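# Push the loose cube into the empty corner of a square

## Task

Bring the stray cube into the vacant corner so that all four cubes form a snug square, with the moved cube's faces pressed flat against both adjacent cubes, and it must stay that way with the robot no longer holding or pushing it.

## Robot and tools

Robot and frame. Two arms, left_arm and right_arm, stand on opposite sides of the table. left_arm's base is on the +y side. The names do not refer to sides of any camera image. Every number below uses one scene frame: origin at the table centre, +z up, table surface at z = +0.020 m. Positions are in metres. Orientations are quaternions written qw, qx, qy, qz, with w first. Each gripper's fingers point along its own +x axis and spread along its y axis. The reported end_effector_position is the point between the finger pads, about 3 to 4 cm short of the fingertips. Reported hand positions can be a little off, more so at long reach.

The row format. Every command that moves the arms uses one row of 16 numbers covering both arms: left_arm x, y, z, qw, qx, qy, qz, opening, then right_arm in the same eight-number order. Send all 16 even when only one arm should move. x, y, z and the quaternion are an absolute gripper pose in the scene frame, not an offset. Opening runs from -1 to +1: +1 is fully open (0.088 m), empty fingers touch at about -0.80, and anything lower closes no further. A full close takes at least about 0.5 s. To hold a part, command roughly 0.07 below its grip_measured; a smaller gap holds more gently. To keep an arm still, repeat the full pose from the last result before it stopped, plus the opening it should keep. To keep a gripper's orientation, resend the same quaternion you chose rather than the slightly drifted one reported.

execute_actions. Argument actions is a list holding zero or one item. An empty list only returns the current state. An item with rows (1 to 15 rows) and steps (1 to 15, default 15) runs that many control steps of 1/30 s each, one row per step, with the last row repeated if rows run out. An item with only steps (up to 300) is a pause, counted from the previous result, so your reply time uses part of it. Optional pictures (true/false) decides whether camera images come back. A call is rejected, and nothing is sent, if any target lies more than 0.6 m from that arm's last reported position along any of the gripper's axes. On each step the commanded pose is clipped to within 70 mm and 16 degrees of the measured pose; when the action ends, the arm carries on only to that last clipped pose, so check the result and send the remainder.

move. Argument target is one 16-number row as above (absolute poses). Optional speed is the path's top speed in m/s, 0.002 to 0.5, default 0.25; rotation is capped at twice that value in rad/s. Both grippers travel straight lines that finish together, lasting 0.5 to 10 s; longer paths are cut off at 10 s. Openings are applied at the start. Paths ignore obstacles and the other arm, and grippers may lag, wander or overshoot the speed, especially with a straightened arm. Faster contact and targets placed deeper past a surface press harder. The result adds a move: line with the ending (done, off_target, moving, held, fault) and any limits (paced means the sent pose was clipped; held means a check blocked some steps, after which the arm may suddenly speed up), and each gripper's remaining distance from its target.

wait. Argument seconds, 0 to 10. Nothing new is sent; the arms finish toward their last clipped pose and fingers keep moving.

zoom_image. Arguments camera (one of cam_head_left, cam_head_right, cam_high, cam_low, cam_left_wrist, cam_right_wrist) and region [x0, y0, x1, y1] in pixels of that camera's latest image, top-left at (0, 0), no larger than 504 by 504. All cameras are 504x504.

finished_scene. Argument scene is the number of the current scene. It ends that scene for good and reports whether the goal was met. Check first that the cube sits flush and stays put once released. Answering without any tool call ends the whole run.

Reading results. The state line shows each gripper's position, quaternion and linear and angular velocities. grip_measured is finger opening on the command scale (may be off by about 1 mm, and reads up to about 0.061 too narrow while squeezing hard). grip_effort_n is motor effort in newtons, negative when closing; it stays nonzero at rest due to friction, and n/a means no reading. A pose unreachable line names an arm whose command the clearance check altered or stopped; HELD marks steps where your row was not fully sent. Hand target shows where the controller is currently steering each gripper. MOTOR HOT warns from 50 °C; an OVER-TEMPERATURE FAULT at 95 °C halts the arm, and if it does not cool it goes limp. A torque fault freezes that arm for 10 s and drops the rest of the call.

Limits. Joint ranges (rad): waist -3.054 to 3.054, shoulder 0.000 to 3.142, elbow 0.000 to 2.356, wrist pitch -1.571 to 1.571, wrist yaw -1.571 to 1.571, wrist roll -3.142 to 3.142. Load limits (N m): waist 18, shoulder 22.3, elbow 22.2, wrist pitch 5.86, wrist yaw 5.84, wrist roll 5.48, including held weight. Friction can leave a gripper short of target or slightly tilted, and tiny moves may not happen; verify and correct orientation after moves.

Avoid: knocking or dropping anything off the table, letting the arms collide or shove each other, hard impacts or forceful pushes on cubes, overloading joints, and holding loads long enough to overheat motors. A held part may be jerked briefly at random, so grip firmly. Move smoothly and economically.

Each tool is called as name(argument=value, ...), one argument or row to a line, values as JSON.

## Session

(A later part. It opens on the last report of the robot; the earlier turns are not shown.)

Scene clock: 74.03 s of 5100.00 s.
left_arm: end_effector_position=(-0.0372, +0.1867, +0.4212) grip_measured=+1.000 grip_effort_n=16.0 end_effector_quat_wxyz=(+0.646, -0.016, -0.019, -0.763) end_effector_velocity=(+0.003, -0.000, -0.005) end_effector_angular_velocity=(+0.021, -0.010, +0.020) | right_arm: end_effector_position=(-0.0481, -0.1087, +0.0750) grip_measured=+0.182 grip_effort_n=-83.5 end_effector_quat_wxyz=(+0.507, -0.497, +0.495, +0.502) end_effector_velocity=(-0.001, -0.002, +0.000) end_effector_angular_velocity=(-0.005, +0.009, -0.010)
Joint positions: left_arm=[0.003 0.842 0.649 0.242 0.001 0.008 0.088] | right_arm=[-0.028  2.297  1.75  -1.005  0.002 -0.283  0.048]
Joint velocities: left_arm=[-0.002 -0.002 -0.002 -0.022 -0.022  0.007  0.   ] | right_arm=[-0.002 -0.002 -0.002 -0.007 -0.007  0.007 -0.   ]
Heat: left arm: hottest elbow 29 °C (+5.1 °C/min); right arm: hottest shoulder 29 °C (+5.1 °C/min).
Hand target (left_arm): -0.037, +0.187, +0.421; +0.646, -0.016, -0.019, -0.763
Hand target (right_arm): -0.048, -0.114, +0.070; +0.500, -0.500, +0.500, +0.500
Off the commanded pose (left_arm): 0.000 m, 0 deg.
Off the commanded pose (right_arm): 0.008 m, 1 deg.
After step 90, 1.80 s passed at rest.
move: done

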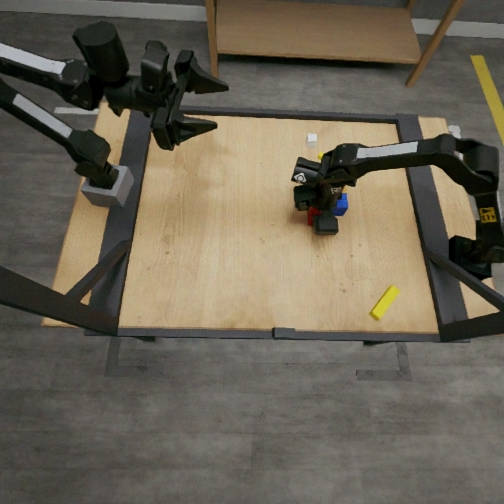

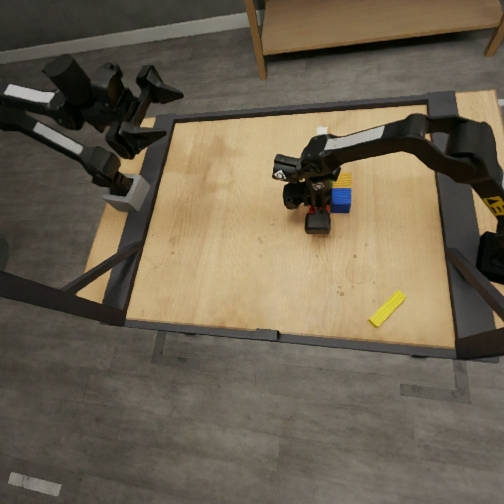

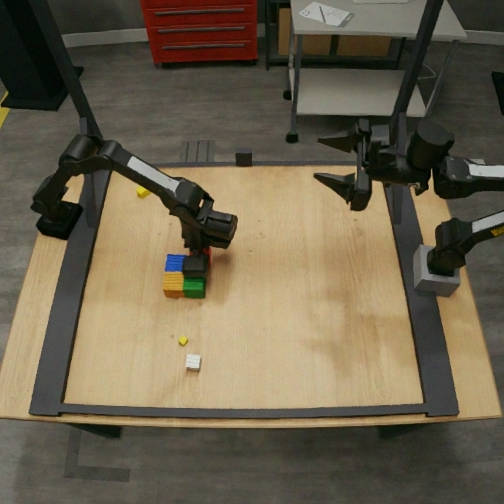

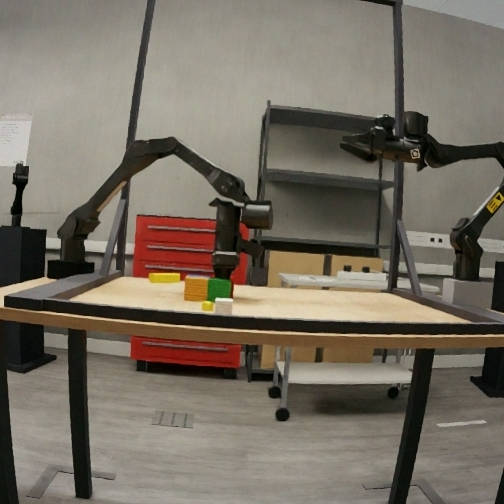

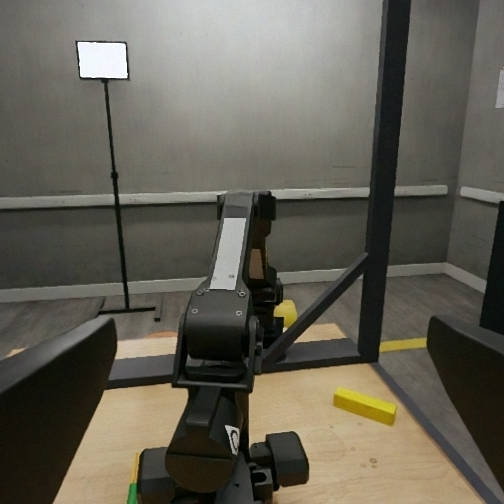

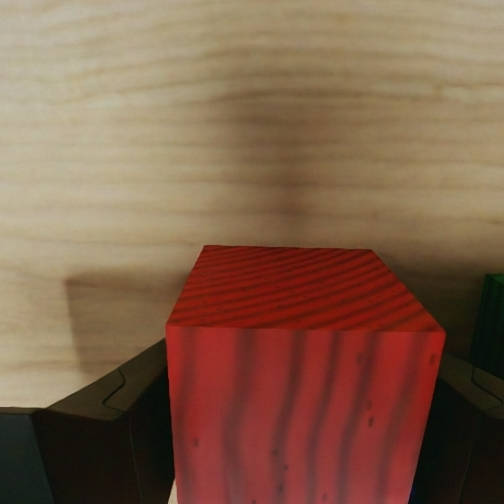

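move(
  target=[-0.0372,0.1867,0.4211,0.646,-0.016,-0.019,-0.763,1, -0.048,-0.109,0.075,0.5,-0.5,0.5,0.5,0.42],
  speed=0.05,
)

move(
  target=[-0.0372,0.1867,0.4211,0.646,-0.016,-0.019,-0.763,1, -0.048,-0.109,0.125,0.5,-0.5,0.5,0.5,0.42],
  speed=0.15,
)

move(
  target=[-0.0372,0.1867,0.4211,0.646,-0.016,-0.019,-0.763,1, -0.11,-0.115,0.125,0.793,0,0.609,0,-0.2],
  speed=0.4,
)

Scene clock: 94.17 s of 5100.00 s.
left_arm: end_effector_position=(-0.0372, +0.1867, +0.4212) grip_measured=+1.000 grip_effort_n=16.0 end_effector_quat_wxyz=(+0.646, -0.016, -0.019, -0.763) end_effector_velocity=(-0.000, +0.000, -0.002) end_effector_angular_velocity=(+0.006, -0.009, -0.005) | right_arm: end_effector_position=(-0.0485, -0.1102, +0.0781) grip_measured=+0.417 grip_effort_n=17.9 end_effector_quat_wxyz=(+0.503, -0.499, +0.499, +0.500) end_effector_velocity=(-0.004, -0.004, +0.000) end_effector_angular_velocity=(-0.015, +0.027, +0.005)
Joint positions: left_arm=[0.003 0.842 0.649 0.242 0.001 0.008 0.088] | right_arm=[-0.028  2.298  1.763 -1.031  0.002 -0.283  0.059]
Joint velocities: left_arm=[ 0.002 -0.002 -0.002 -0.007  0.007  0.007  0.   ] | right_arm=[-0.002 -0.002 -0.002 -0.022 -0.022 -0.007  0.   ]
Heat: left arm: hottest elbow 29 °C (+3.0 °C/min); right arm: hottest shoulder 31 °C (+6.1 °C/min).
Hand target (left_arm): -0.037, +0.187, +0.421; +0.646, -0.016, -0.019, -0.763
Hand target (right_arm): -0.048, -0.109, +0.075; +0.500, -0.500, +0.500, +0.500
Off the commanded pose (left_arm): 0.000 m, 0 deg.
Off the commanded pose (right_arm): 0.003 m, 0 deg.
After step 90, 16.43 s passed at rest.
move: done

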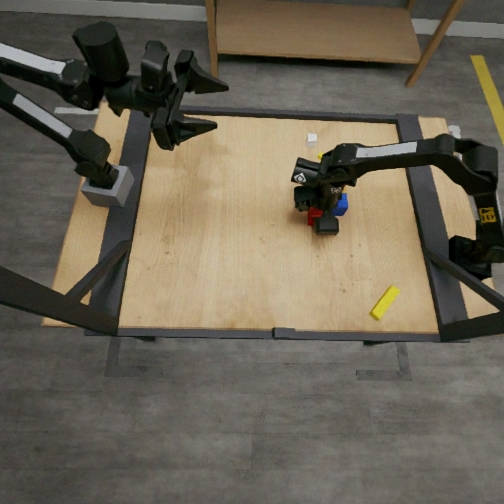

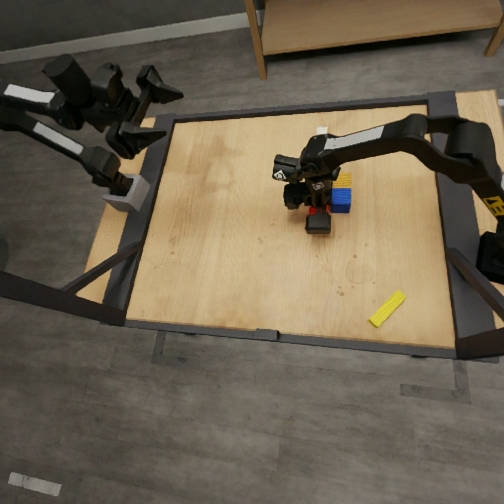

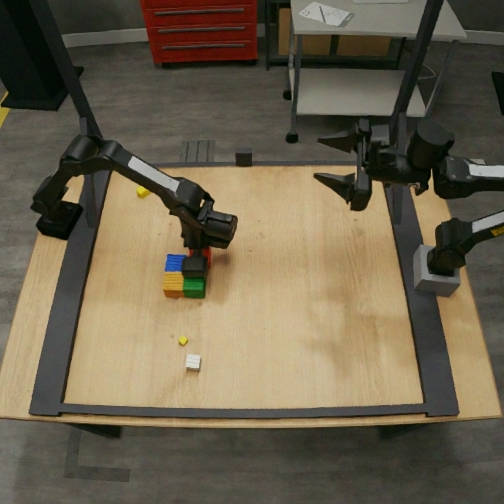

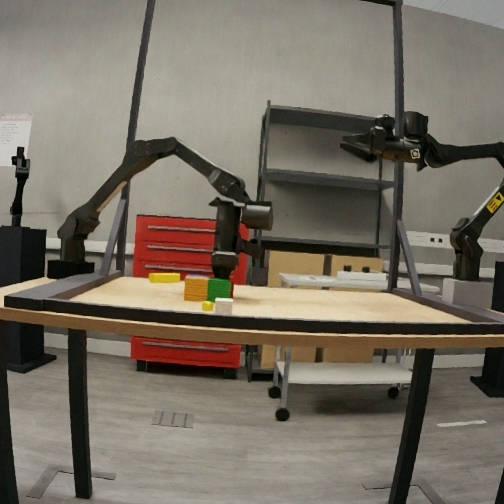

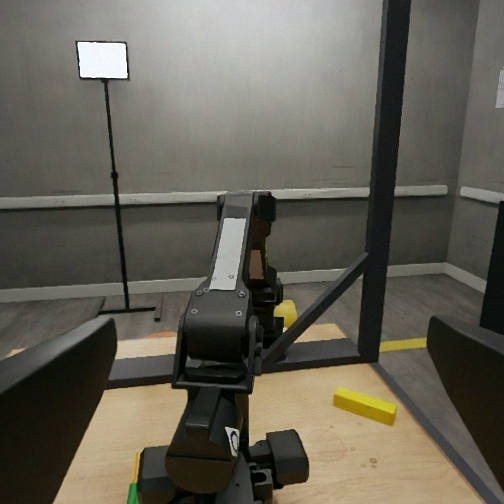

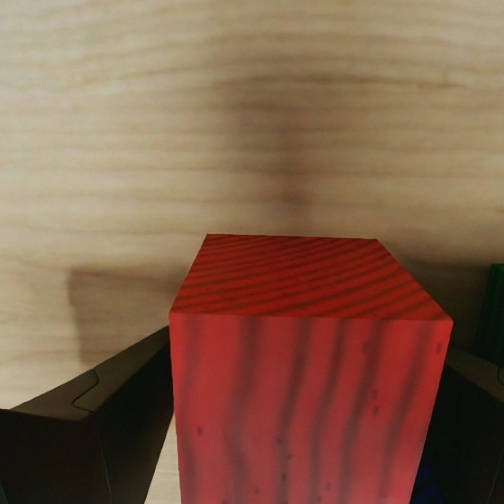

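Scene clock: 95.00 s of 5100.00 s.
left_arm: end_effector_position=(-0.0372, +0.1867, +0.4212) grip_measured=+1.000 grip_effort_n=16.0 end_effector_quat_wxyz=(+0.646, -0.016, -0.019, -0.763) end_effector_velocity=(+0.000, +0.000, +0.000) end_effector_angular_velocity=(+0.004, +0.007, +0.005) | right_arm: end_effector_position=(-0.0489, -0.1117, +0.1169) grip_measured=+0.417 grip_effort_n=17.9 end_effector_quat_wxyz=(+0.495, -0.503, +0.507, +0.495) end_effector_velocity=(-0.001, -0.003, -0.001) end_effector_angular_velocity=(-0.010, +0.011, +0.005)
Joint positions: left_arm=[0.003 0.842 0.649 0.242 0.001 0.008 0.088] | right_arm=[-0.028  2.279  1.889 -1.201  0.002 -0.283  0.059]
Joint velocities: left_arm=[-0.002 -0.002  0.002 -0.007 -0.007 -0.007  0.   ] | right_arm=[-0.002 -0.002 -0.007 -0.007 -0.007 -0.007 -0.   ]
Heat: left arm: hottest elbow 29 °C (+3.0 °C/min); right arm: hottest shoulder 31 °C (+6.1 °C/min).
Hand target (left_arm): -0.037, +0.187, +0.421; +0.646, -0.016, -0.019, -0.763
Hand target (right_arm): -0.048, -0.109, +0.125; +0.500, -0.500, +0.500, +0.500
Off the commanded pose (left_arm): 0.000 m, 0 deg.
Off the commanded pose (right_arm): 0.009 m, 1 deg.
move: off_target (right_arm)

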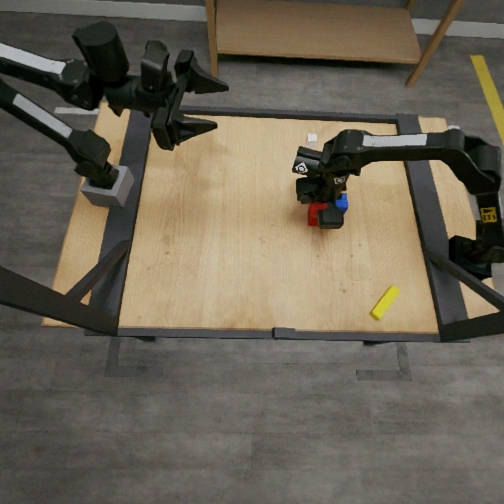

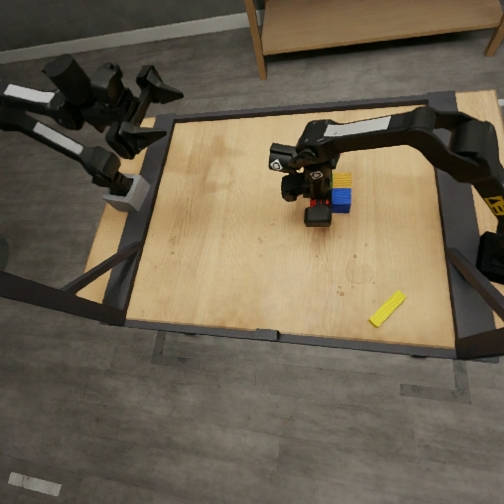

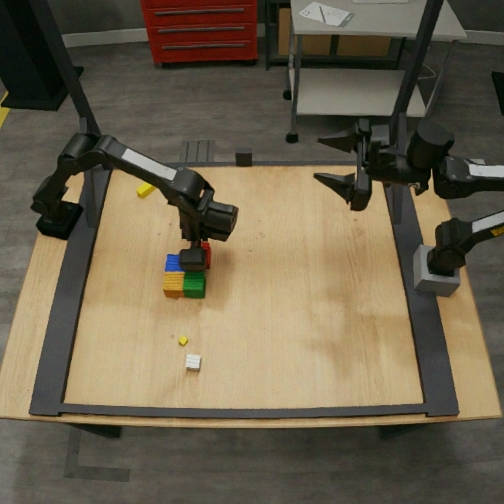

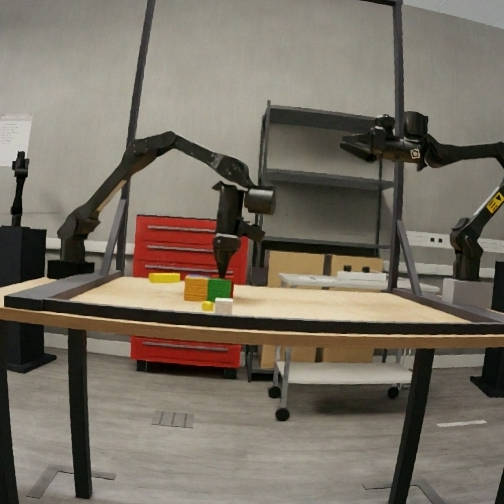

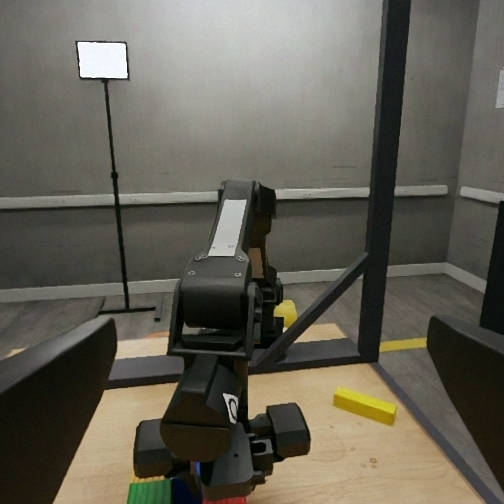

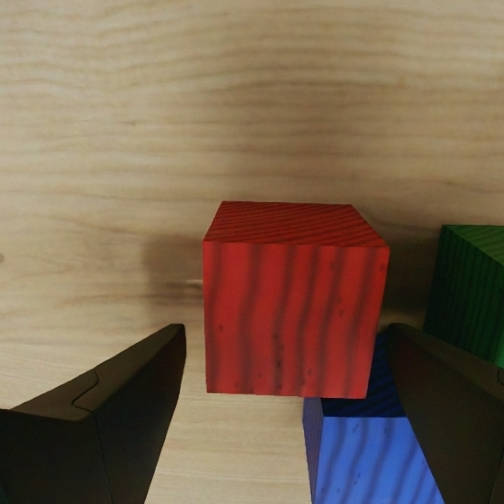

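Scene clock: 97.50 s of 5100.00 s.
left_arm: end_effector_position=(-0.0372, +0.1867, +0.4212) grip_measured=+1.000 grip_effort_n=16.5 end_effector_quat_wxyz=(+0.646, -0.016, -0.019, -0.763) end_effector_velocity=(-0.001, +0.001, -0.007) end_effector_angular_velocity=(+0.035, +0.017, -0.001) | right_arm: end_effector_position=(-0.1094, -0.1174, +0.1253) grip_measured=-0.197 grip_effort_n=-10.9 end_effector_quat_wxyz=(+0.792, -0.002, +0.610, +0.001) end_effector_velocity=(-0.005, -0.005, -0.001) end_effector_angular_velocity=(-0.022, +0.038, +0.005)
Joint positions: left_arm=[0.003 0.842 0.649 0.242 0.001 0.008 0.088] | right_arm=[ 0.198  2.157  1.704 -1.101  0.258  1.505  0.029]
Joint velocities: left_arm=[-0.007 -0.007 -0.002 -0.037 -0.007 -0.022  0.   ] | right_arm=[-0.002 -0.002 -0.002 -0.022 -0.037 -0.007  0.   ]
Heat: left arm: hottest elbow 30 °C (+4.0 °C/min); right arm: hottest shoulder 32 °C (+6.0 °C/min).
Hand target (left_arm): -0.037, +0.187, +0.421; +0.646, -0.016, -0.019, -0.763
Hand target (right_arm): -0.109, -0.115, +0.125; +0.793, -0.000, +0.609, -0.000
Off the commanded pose (left_arm): 0.000 m, 0 deg.
Off the commanded pose (right_arm): 0.002 m, 0 deg.
move: done

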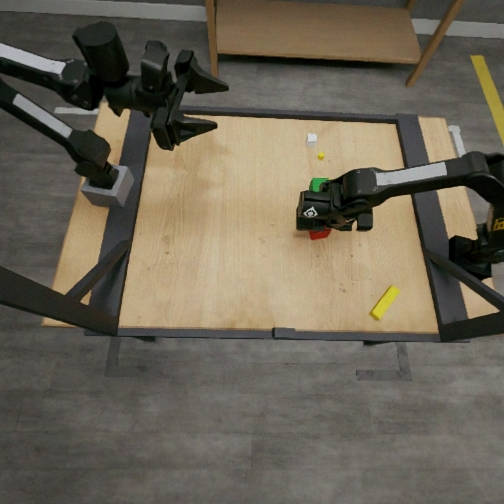

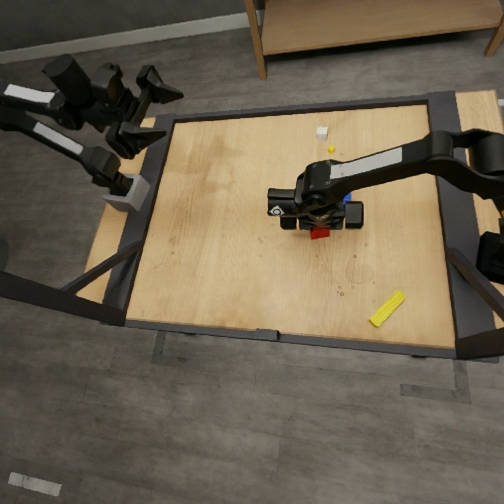

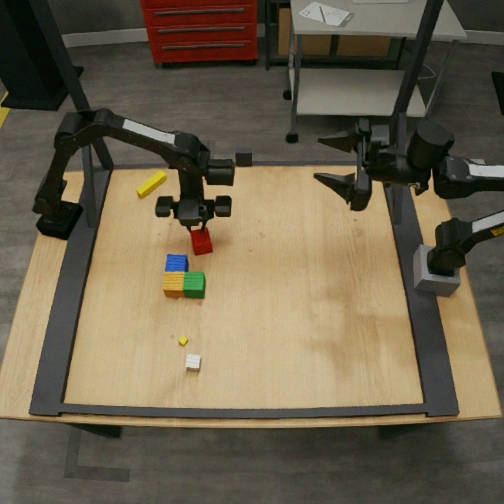

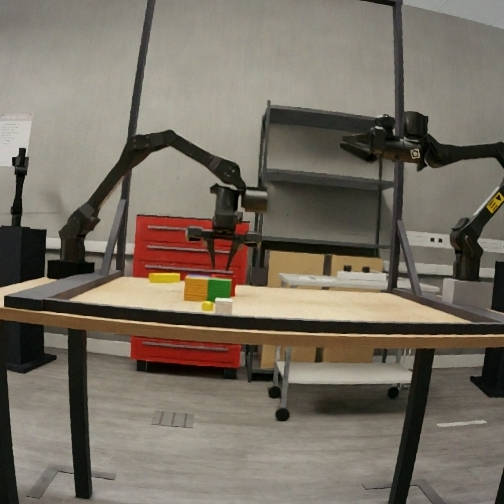

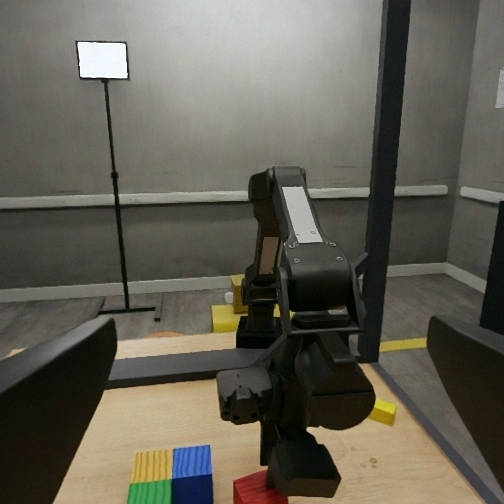

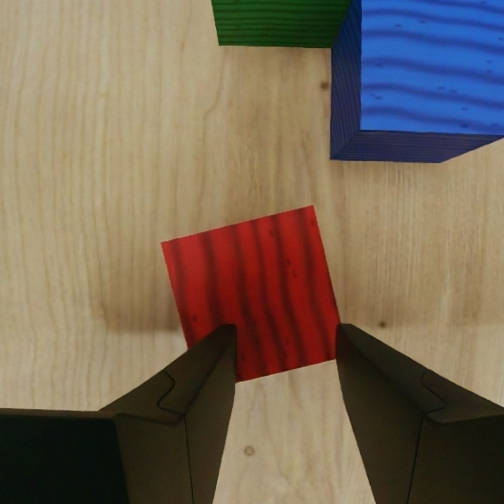

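move(
  target=[-0.0372,0.1867,0.4211,0.646,-0.016,-0.019,-0.763,1, -0.148,-0.107,0.135,0.793,0,0.609,0,-0.2],
  speed=0.15,
)

move(
  target=[-0.0372,0.1867,0.4211,0.646,-0.016,-0.019,-0.763,1, -0.148,-0.107,0.075,0.793,0,0.609,0,-0.2],
  speed=0.1,
)

Scene clock: 106.00 s of 5100.00 s.
left_arm: end_effector_position=(-0.0372, +0.1867, +0.4212) grip_measured=+1.000 grip_effort_n=16.0 end_effector_quat_wxyz=(+0.646, -0.016, -0.019, -0.763) end_effector_velocity=(+0.000, +0.000, +0.001) end_effector_angular_velocity=(-0.006, +0.009, +0.005) | right_arm: end_effector_position=(-0.1489, -0.1089, +0.1373) grip_measured=-0.197 grip_effort_n=-10.9 end_effector_quat_wxyz=(+0.792, -0.001, +0.610, +0.003) end_effector_velocity=(+0.002, -0.005, -0.003) end_effector_angular_velocity=(-0.025, +0.006, -0.014)
Joint positions: left_arm=[0.003 0.842 0.649 0.242 0.001 0.008 0.088] | right_arm=[ 0.293  2.184  1.795 -1.187  0.258  1.6    0.029]
Joint velocities: left_arm=[-0.002 -0.002 -0.002  0.007 -0.007 -0.007  0.   ] | right_arm=[-0.007  0.007  0.002 -0.022 -0.007  0.007 -0.   ]
Heat: left arm: hottest elbow 30 °C (+3.0 °C/min); right arm: hottest shoulder 32 °C (+6.1 °C/min).
Hand target (left_arm): -0.037, +0.187, +0.421; +0.646, -0.016, -0.019, -0.763
Hand target (right_arm): -0.148, -0.107, +0.135; +0.793, -0.000, +0.609, -0.000
Off the commanded pose (left_arm): 0.000 m, 0 deg.
Off the commanded pose (right_arm): 0.003 m, 0 deg.
After step 90, 4.73 s passed at rest.
move: done

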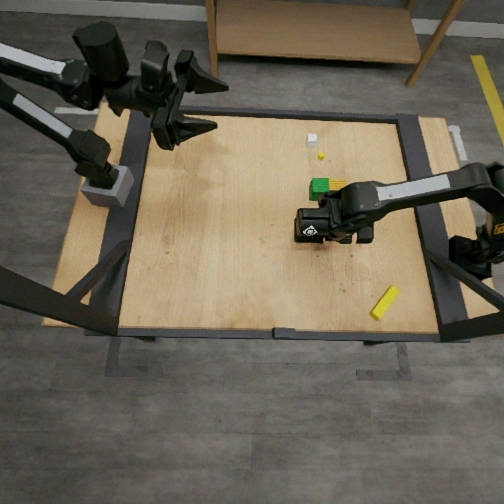

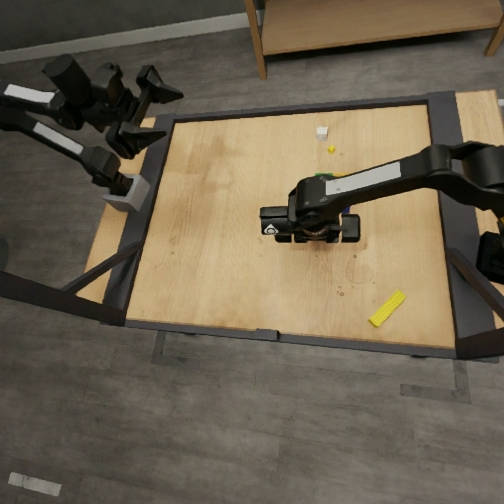

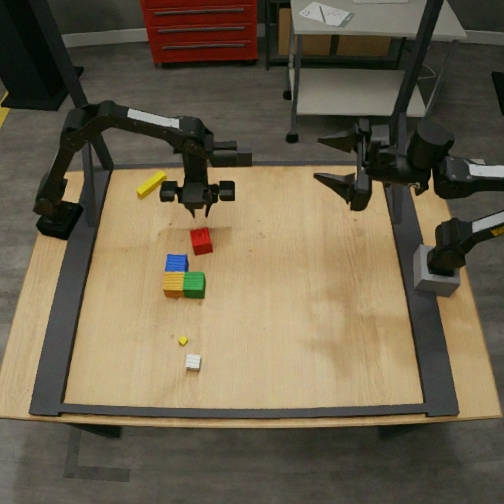

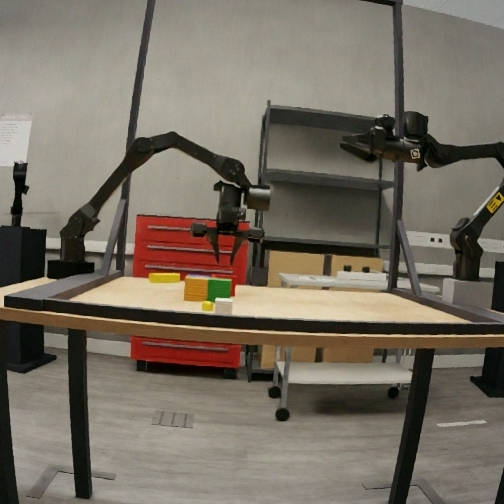

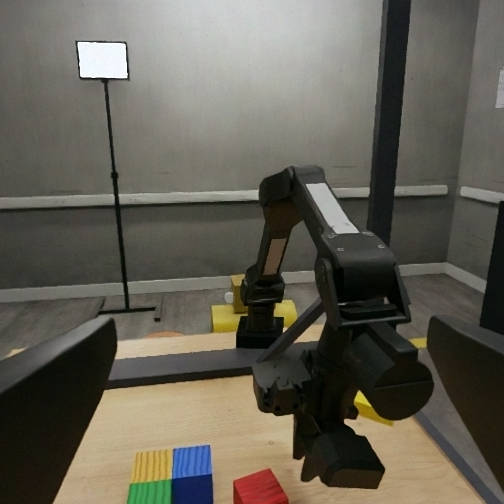

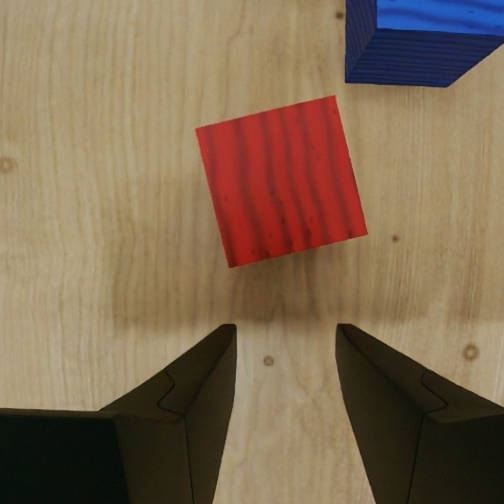

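Scene clock: 107.00 s of 5100.00 s.
left_arm: end_effector_position=(-0.0372, +0.1867, +0.4212) grip_measured=+1.000 grip_effort_n=16.5 end_effector_quat_wxyz=(+0.646, -0.016, -0.019, -0.763) end_effector_velocity=(+0.000, +0.000, -0.002) end_effector_angular_velocity=(+0.008, +0.006, +0.005) | right_arm: end_effector_position=(-0.1490, -0.1049, +0.0803) grip_measured=-0.197 grip_effort_n=-10.9 end_effector_quat_wxyz=(+0.792, +0.003, +0.610, +0.006) end_effector_velocity=(-0.002, -0.005, -0.000) end_effector_angular_velocity=(-0.025, +0.021, +0.005)
Joint positions: left_arm=[0.003 0.842 0.649 0.242 0.001 0.008 0.088] | right_arm=[ 0.293  2.25   1.67  -0.987  0.258  1.601  0.029]
Joint velocities: left_arm=[-0.002 -0.002 -0.002 -0.007 -0.007 -0.007  0.   ] | right_arm=[-0.002 -0.002 -0.002 -0.022 -0.022 -0.007 -0.   ]
Heat: left arm: hottest elbow 30 °C (+3.0 °C/min); right arm: hottest shoulder 32 °C (+6.1 °C/min).
Hand target (left_arm): -0.037, +0.187, +0.421; +0.646, -0.016, -0.019, -0.763
Hand target (right_arm): -0.148, -0.107, +0.075; +0.793, -0.000, +0.609, +0.000
Off the commanded pose (left_arm): 0.000 m, 0 deg.
Off the commanded pose (right_arm): 0.006 m, 1 deg.
move: done

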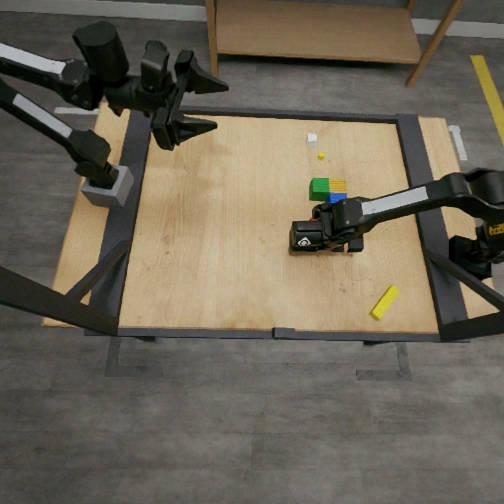

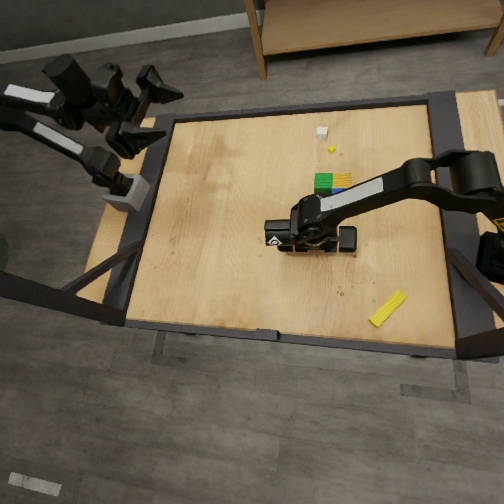

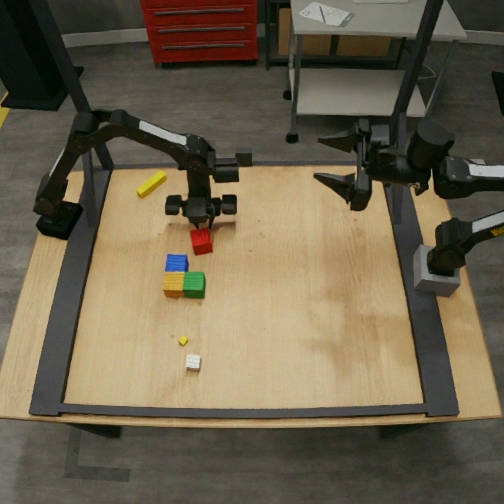

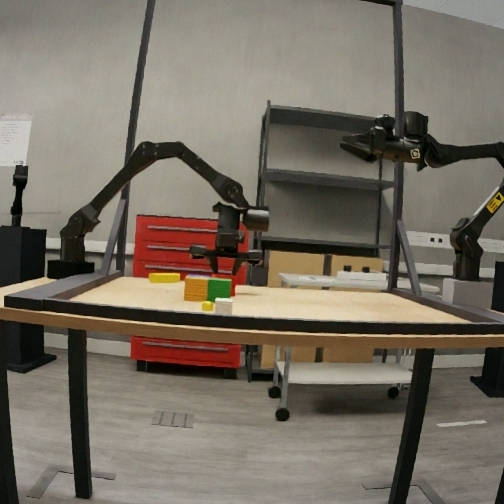

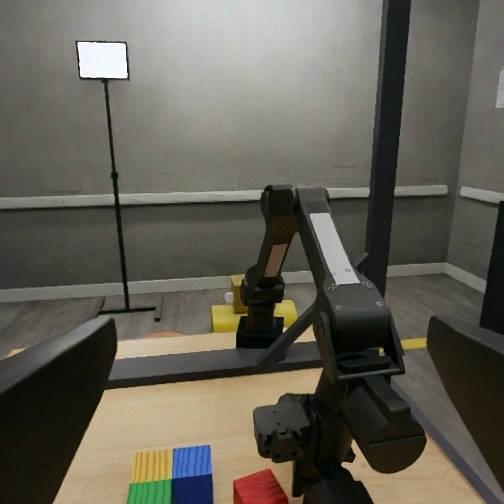

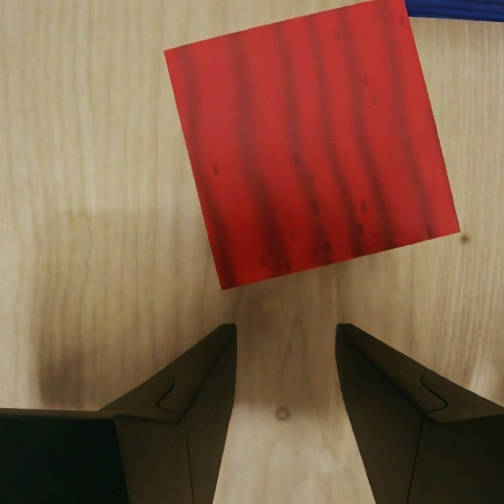

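move(
  target=[-0.0372,0.1867,0.4211,0.646,-0.016,-0.019,-0.763,1, -0.144,-0.116,0.077,0.793,0,0.609,0,-0.3],
  speed=0.05,
)

move(
  target=[-0.0372,0.1867,0.4211,0.646,-0.016,-0.019,-0.763,1, -0.112,-0.110,0.077,0.793,0,0.609,0,-0.3],
  speed=0.03,
)

Scene clock: 118.40 s of 5100.00 s.
left_arm: end_effector_position=(-0.0372, +0.1867, +0.4212) grip_measured=+1.000 grip_effort_n=16.0 end_effector_quat_wxyz=(+0.646, -0.016, -0.019, -0.763) end_effector_velocity=(-0.002, +0.001, -0.002) end_effector_angular_velocity=(+0.006, -0.009, -0.009) | right_arm: end_effector_position=(-0.1453, -0.1163, +0.0707) grip_measured=-0.297 grip_effort_n=-10.9 end_effector_quat_wxyz=(+0.792, -0.005, +0.610, -0.005) end_effector_velocity=(-0.000, +0.001, +0.007) end_effector_angular_velocity=(+0.014, +0.008, -0.010)
Joint positions: left_arm=[0.003 0.842 0.649 0.242 0.001 0.008 0.088] | right_arm=[ 0.285  2.242  1.616 -0.967  0.258  1.601  0.024]
Joint velocities: left_arm=[-0.002 -0.002 -0.002 -0.007  0.007  0.007  0.   ] | right_arm=[-0.002 -0.017  0.002 -0.007 -0.007  0.007 -0.   ]
Heat: left arm: hottest elbow 30 °C (+2.0 °C/min); right arm: hottest shoulder 32 °C (+5.1 °C/min).
Hand target (left_arm): -0.037, +0.187, +0.421; +0.646, -0.016, -0.019, -0.763
Hand target (right_arm): -0.144, -0.116, +0.077; +0.793, +0.000, +0.609, -0.000
Off the commanded pose (left_arm): 0.000 m, 0 deg.
Off the commanded pose (right_arm): 0.006 m, 1 deg.
After step 90, 7.67 s passed at rest.
move: done

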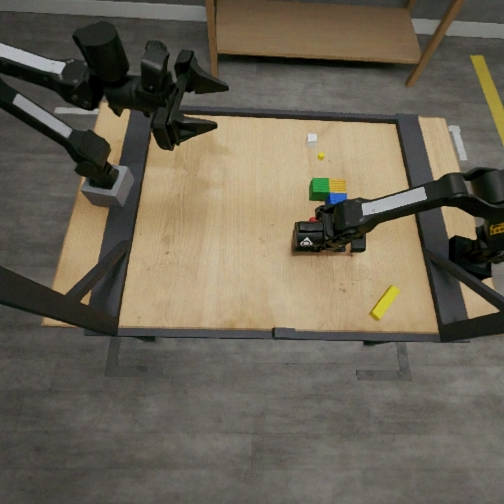

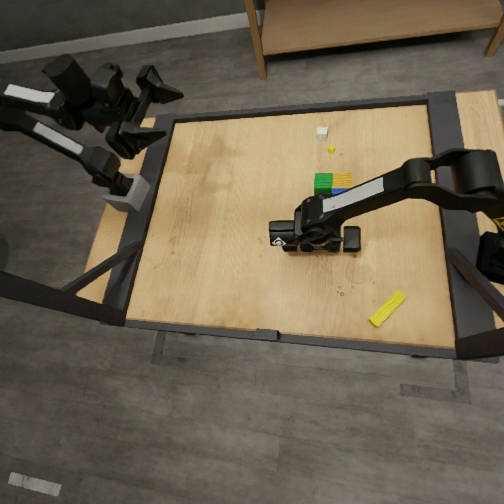

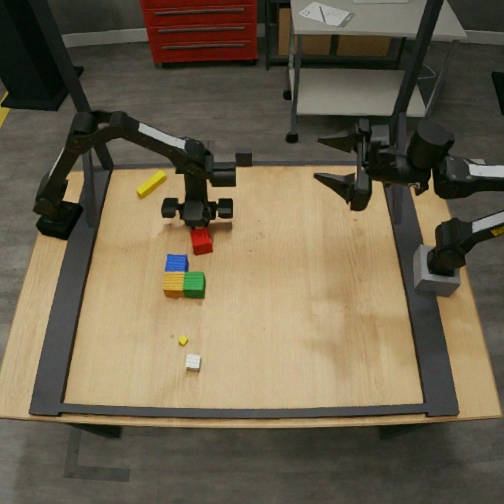

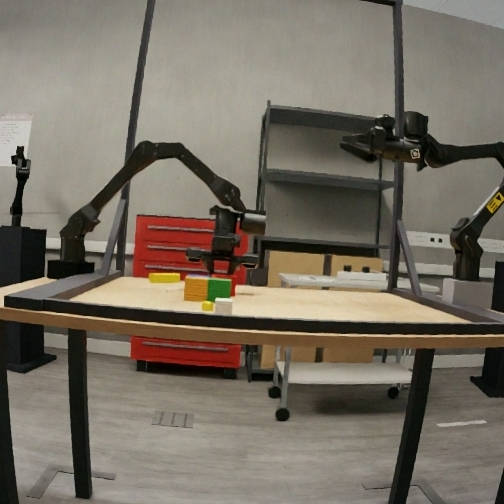

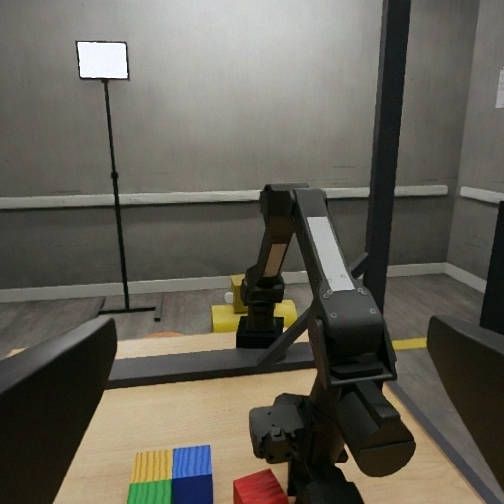

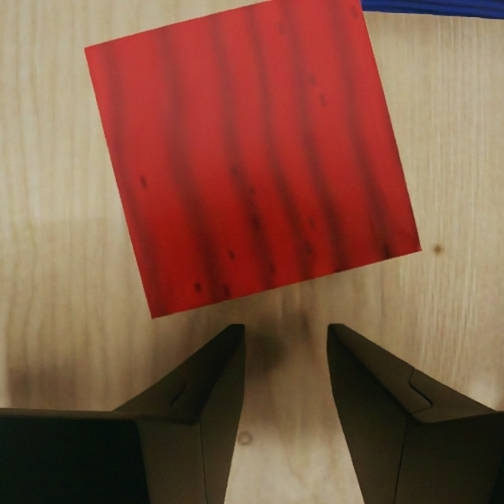

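Scene clock: 119.83 s of 5100.00 s.
left_arm: end_effector_position=(-0.0372, +0.1867, +0.4212) grip_measured=+1.000 grip_effort_n=16.0 end_effector_quat_wxyz=(+0.646, -0.016, -0.019, -0.763) end_effector_velocity=(-0.002, +0.001, -0.005) end_effector_angular_velocity=(+0.020, -0.011, -0.009) | right_arm: end_effector_position=(-0.1140, -0.1138, +0.0736) grip_measured=-0.297 grip_effort_n=-10.9 end_effector_quat_wxyz=(+0.792, -0.005, +0.611, -0.005) end_effector_velocity=(+0.004, -0.004, +0.000) end_effector_angular_velocity=(-0.015, -0.021, +0.005)
Joint positions: left_arm=[0.003 0.842 0.649 0.242 0.001 0.008 0.088] | right_arm=[ 0.21   2.242  1.629 -0.958  0.258  1.523  0.024]
Joint velocities: left_arm=[-0.002 -0.002 -0.002 -0.022  0.007  0.007  0.   ] | right_arm=[-0.002 -0.002 -0.007 -0.007  0.022 -0.007 -0.   ]
Heat: left arm: hottest elbow 30 °C (+2.0 °C/min); right arm: hottest shoulder 32 °C (+5.0 °C/min).
Hand target (left_arm): -0.037, +0.187, +0.421; +0.646, -0.016, -0.019, -0.763
Hand target (right_arm): -0.112, -0.110, +0.077; +0.793, -0.000, +0.609, +0.000
Off the commanded pose (left_arm): 0.000 m, 0 deg.
Off the commanded pose (right_arm): 0.006 m, 1 deg.
move: done

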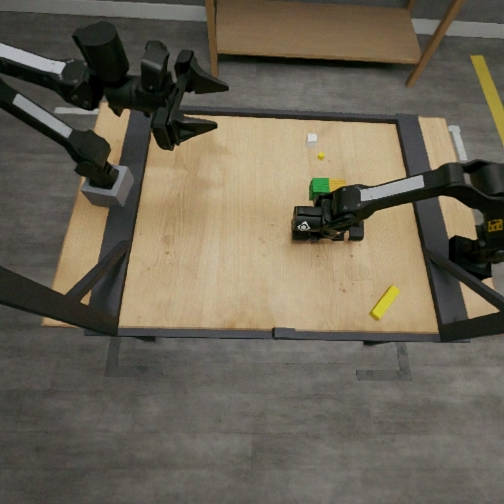

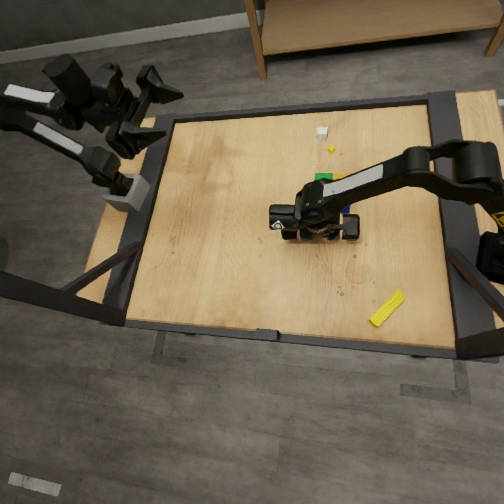

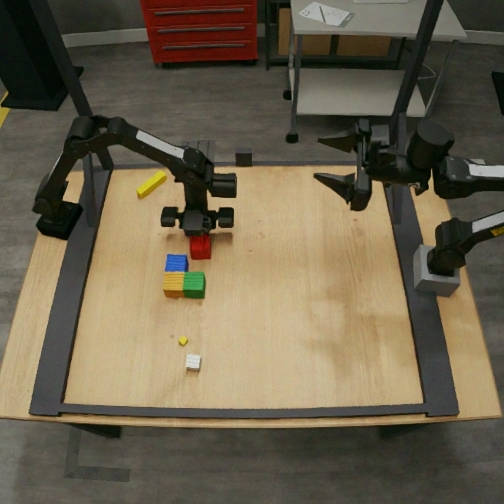

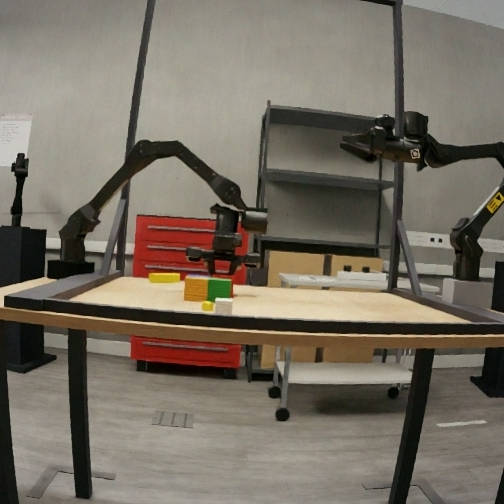

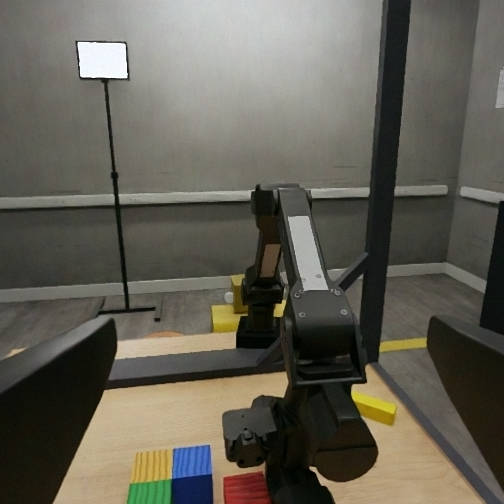

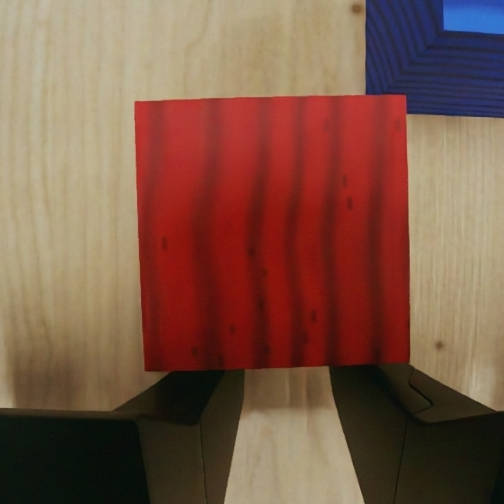

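move(
  target=[-0.0372,0.1867,0.4211,0.646,-0.016,-0.019,-0.763,1, -0.058,-0.114,0.078,0.793,0,0.609,0,-0.3],
  speed=0.04,
)

Scene clock: 128.80 s of 5100.00 s.
left_arm: end_effector_position=(-0.0372, +0.1867, +0.4212) grip_measured=+1.000 grip_effort_n=16.0 end_effector_quat_wxyz=(+0.646, -0.016, -0.019, -0.763) end_effector_velocity=(+0.002, -0.001, -0.009) end_effector_angular_velocity=(+0.033, +0.003, +0.019) | right_arm: end_effector_position=(-0.0599, -0.1179, +0.0738) grip_measured=-0.297 grip_effort_n=-10.9 end_effector_quat_wxyz=(+0.792, -0.005, +0.610, -0.005) end_effector_velocity=(-0.002, -0.002, -0.000) end_effector_angular_velocity=(-0.005, +0.023, +0.005)
Joint positions: left_arm=[0.003 0.842 0.649 0.242 0.001 0.008 0.088] | right_arm=[ 0.081  2.242  1.63  -0.927  0.257  1.391  0.024]
Joint velocities: left_arm=[-0.002  0.002 -0.007 -0.022 -0.022 -0.007  0.   ] | right_arm=[-0.002 -0.002 -0.002 -0.007 -0.022 -0.007 -0.   ]
Heat: left arm: hottest elbow 30 °C (+2.0 °C/min); right arm: hottest shoulder 33 °C (+5.0 °C/min).
Hand target (left_arm): -0.037, +0.187, +0.421; +0.646, -0.016, -0.019, -0.763
Hand target (right_arm): -0.058, -0.114, +0.078; +0.793, +0.000, +0.609, +0.000
Off the commanded pose (left_arm): 0.000 m, 0 deg.
Off the commanded pose (right_arm): 0.006 m, 1 deg.
After step 90, 4.23 s passed at rest.
move: done

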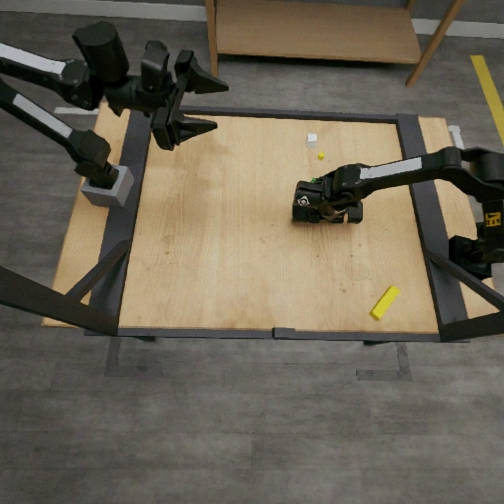

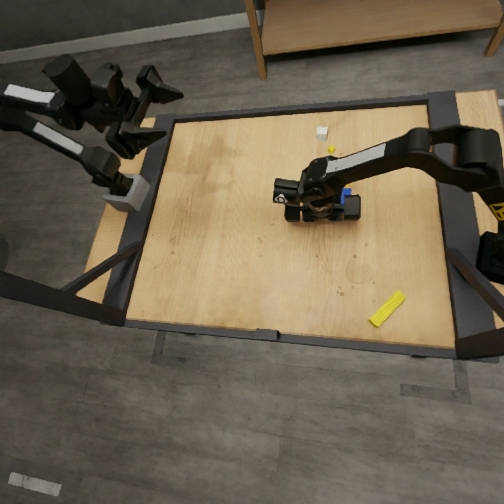

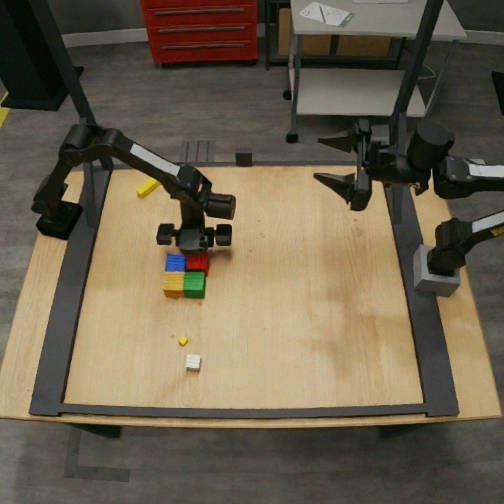

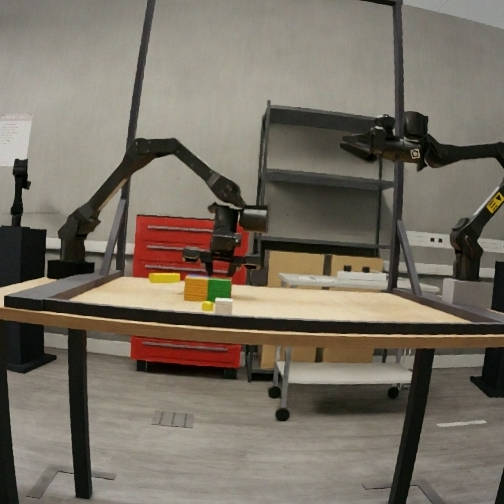

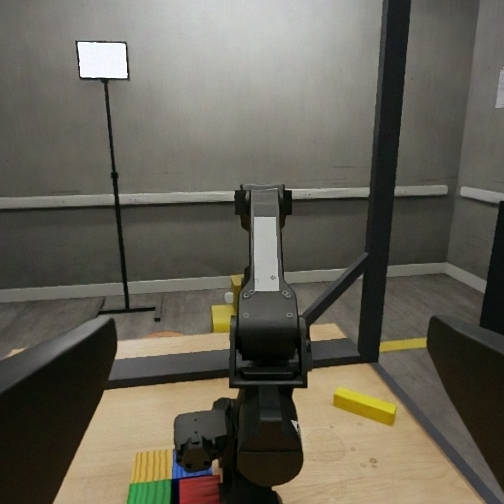

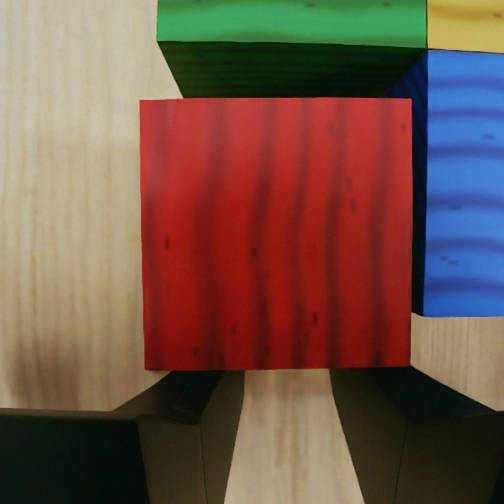

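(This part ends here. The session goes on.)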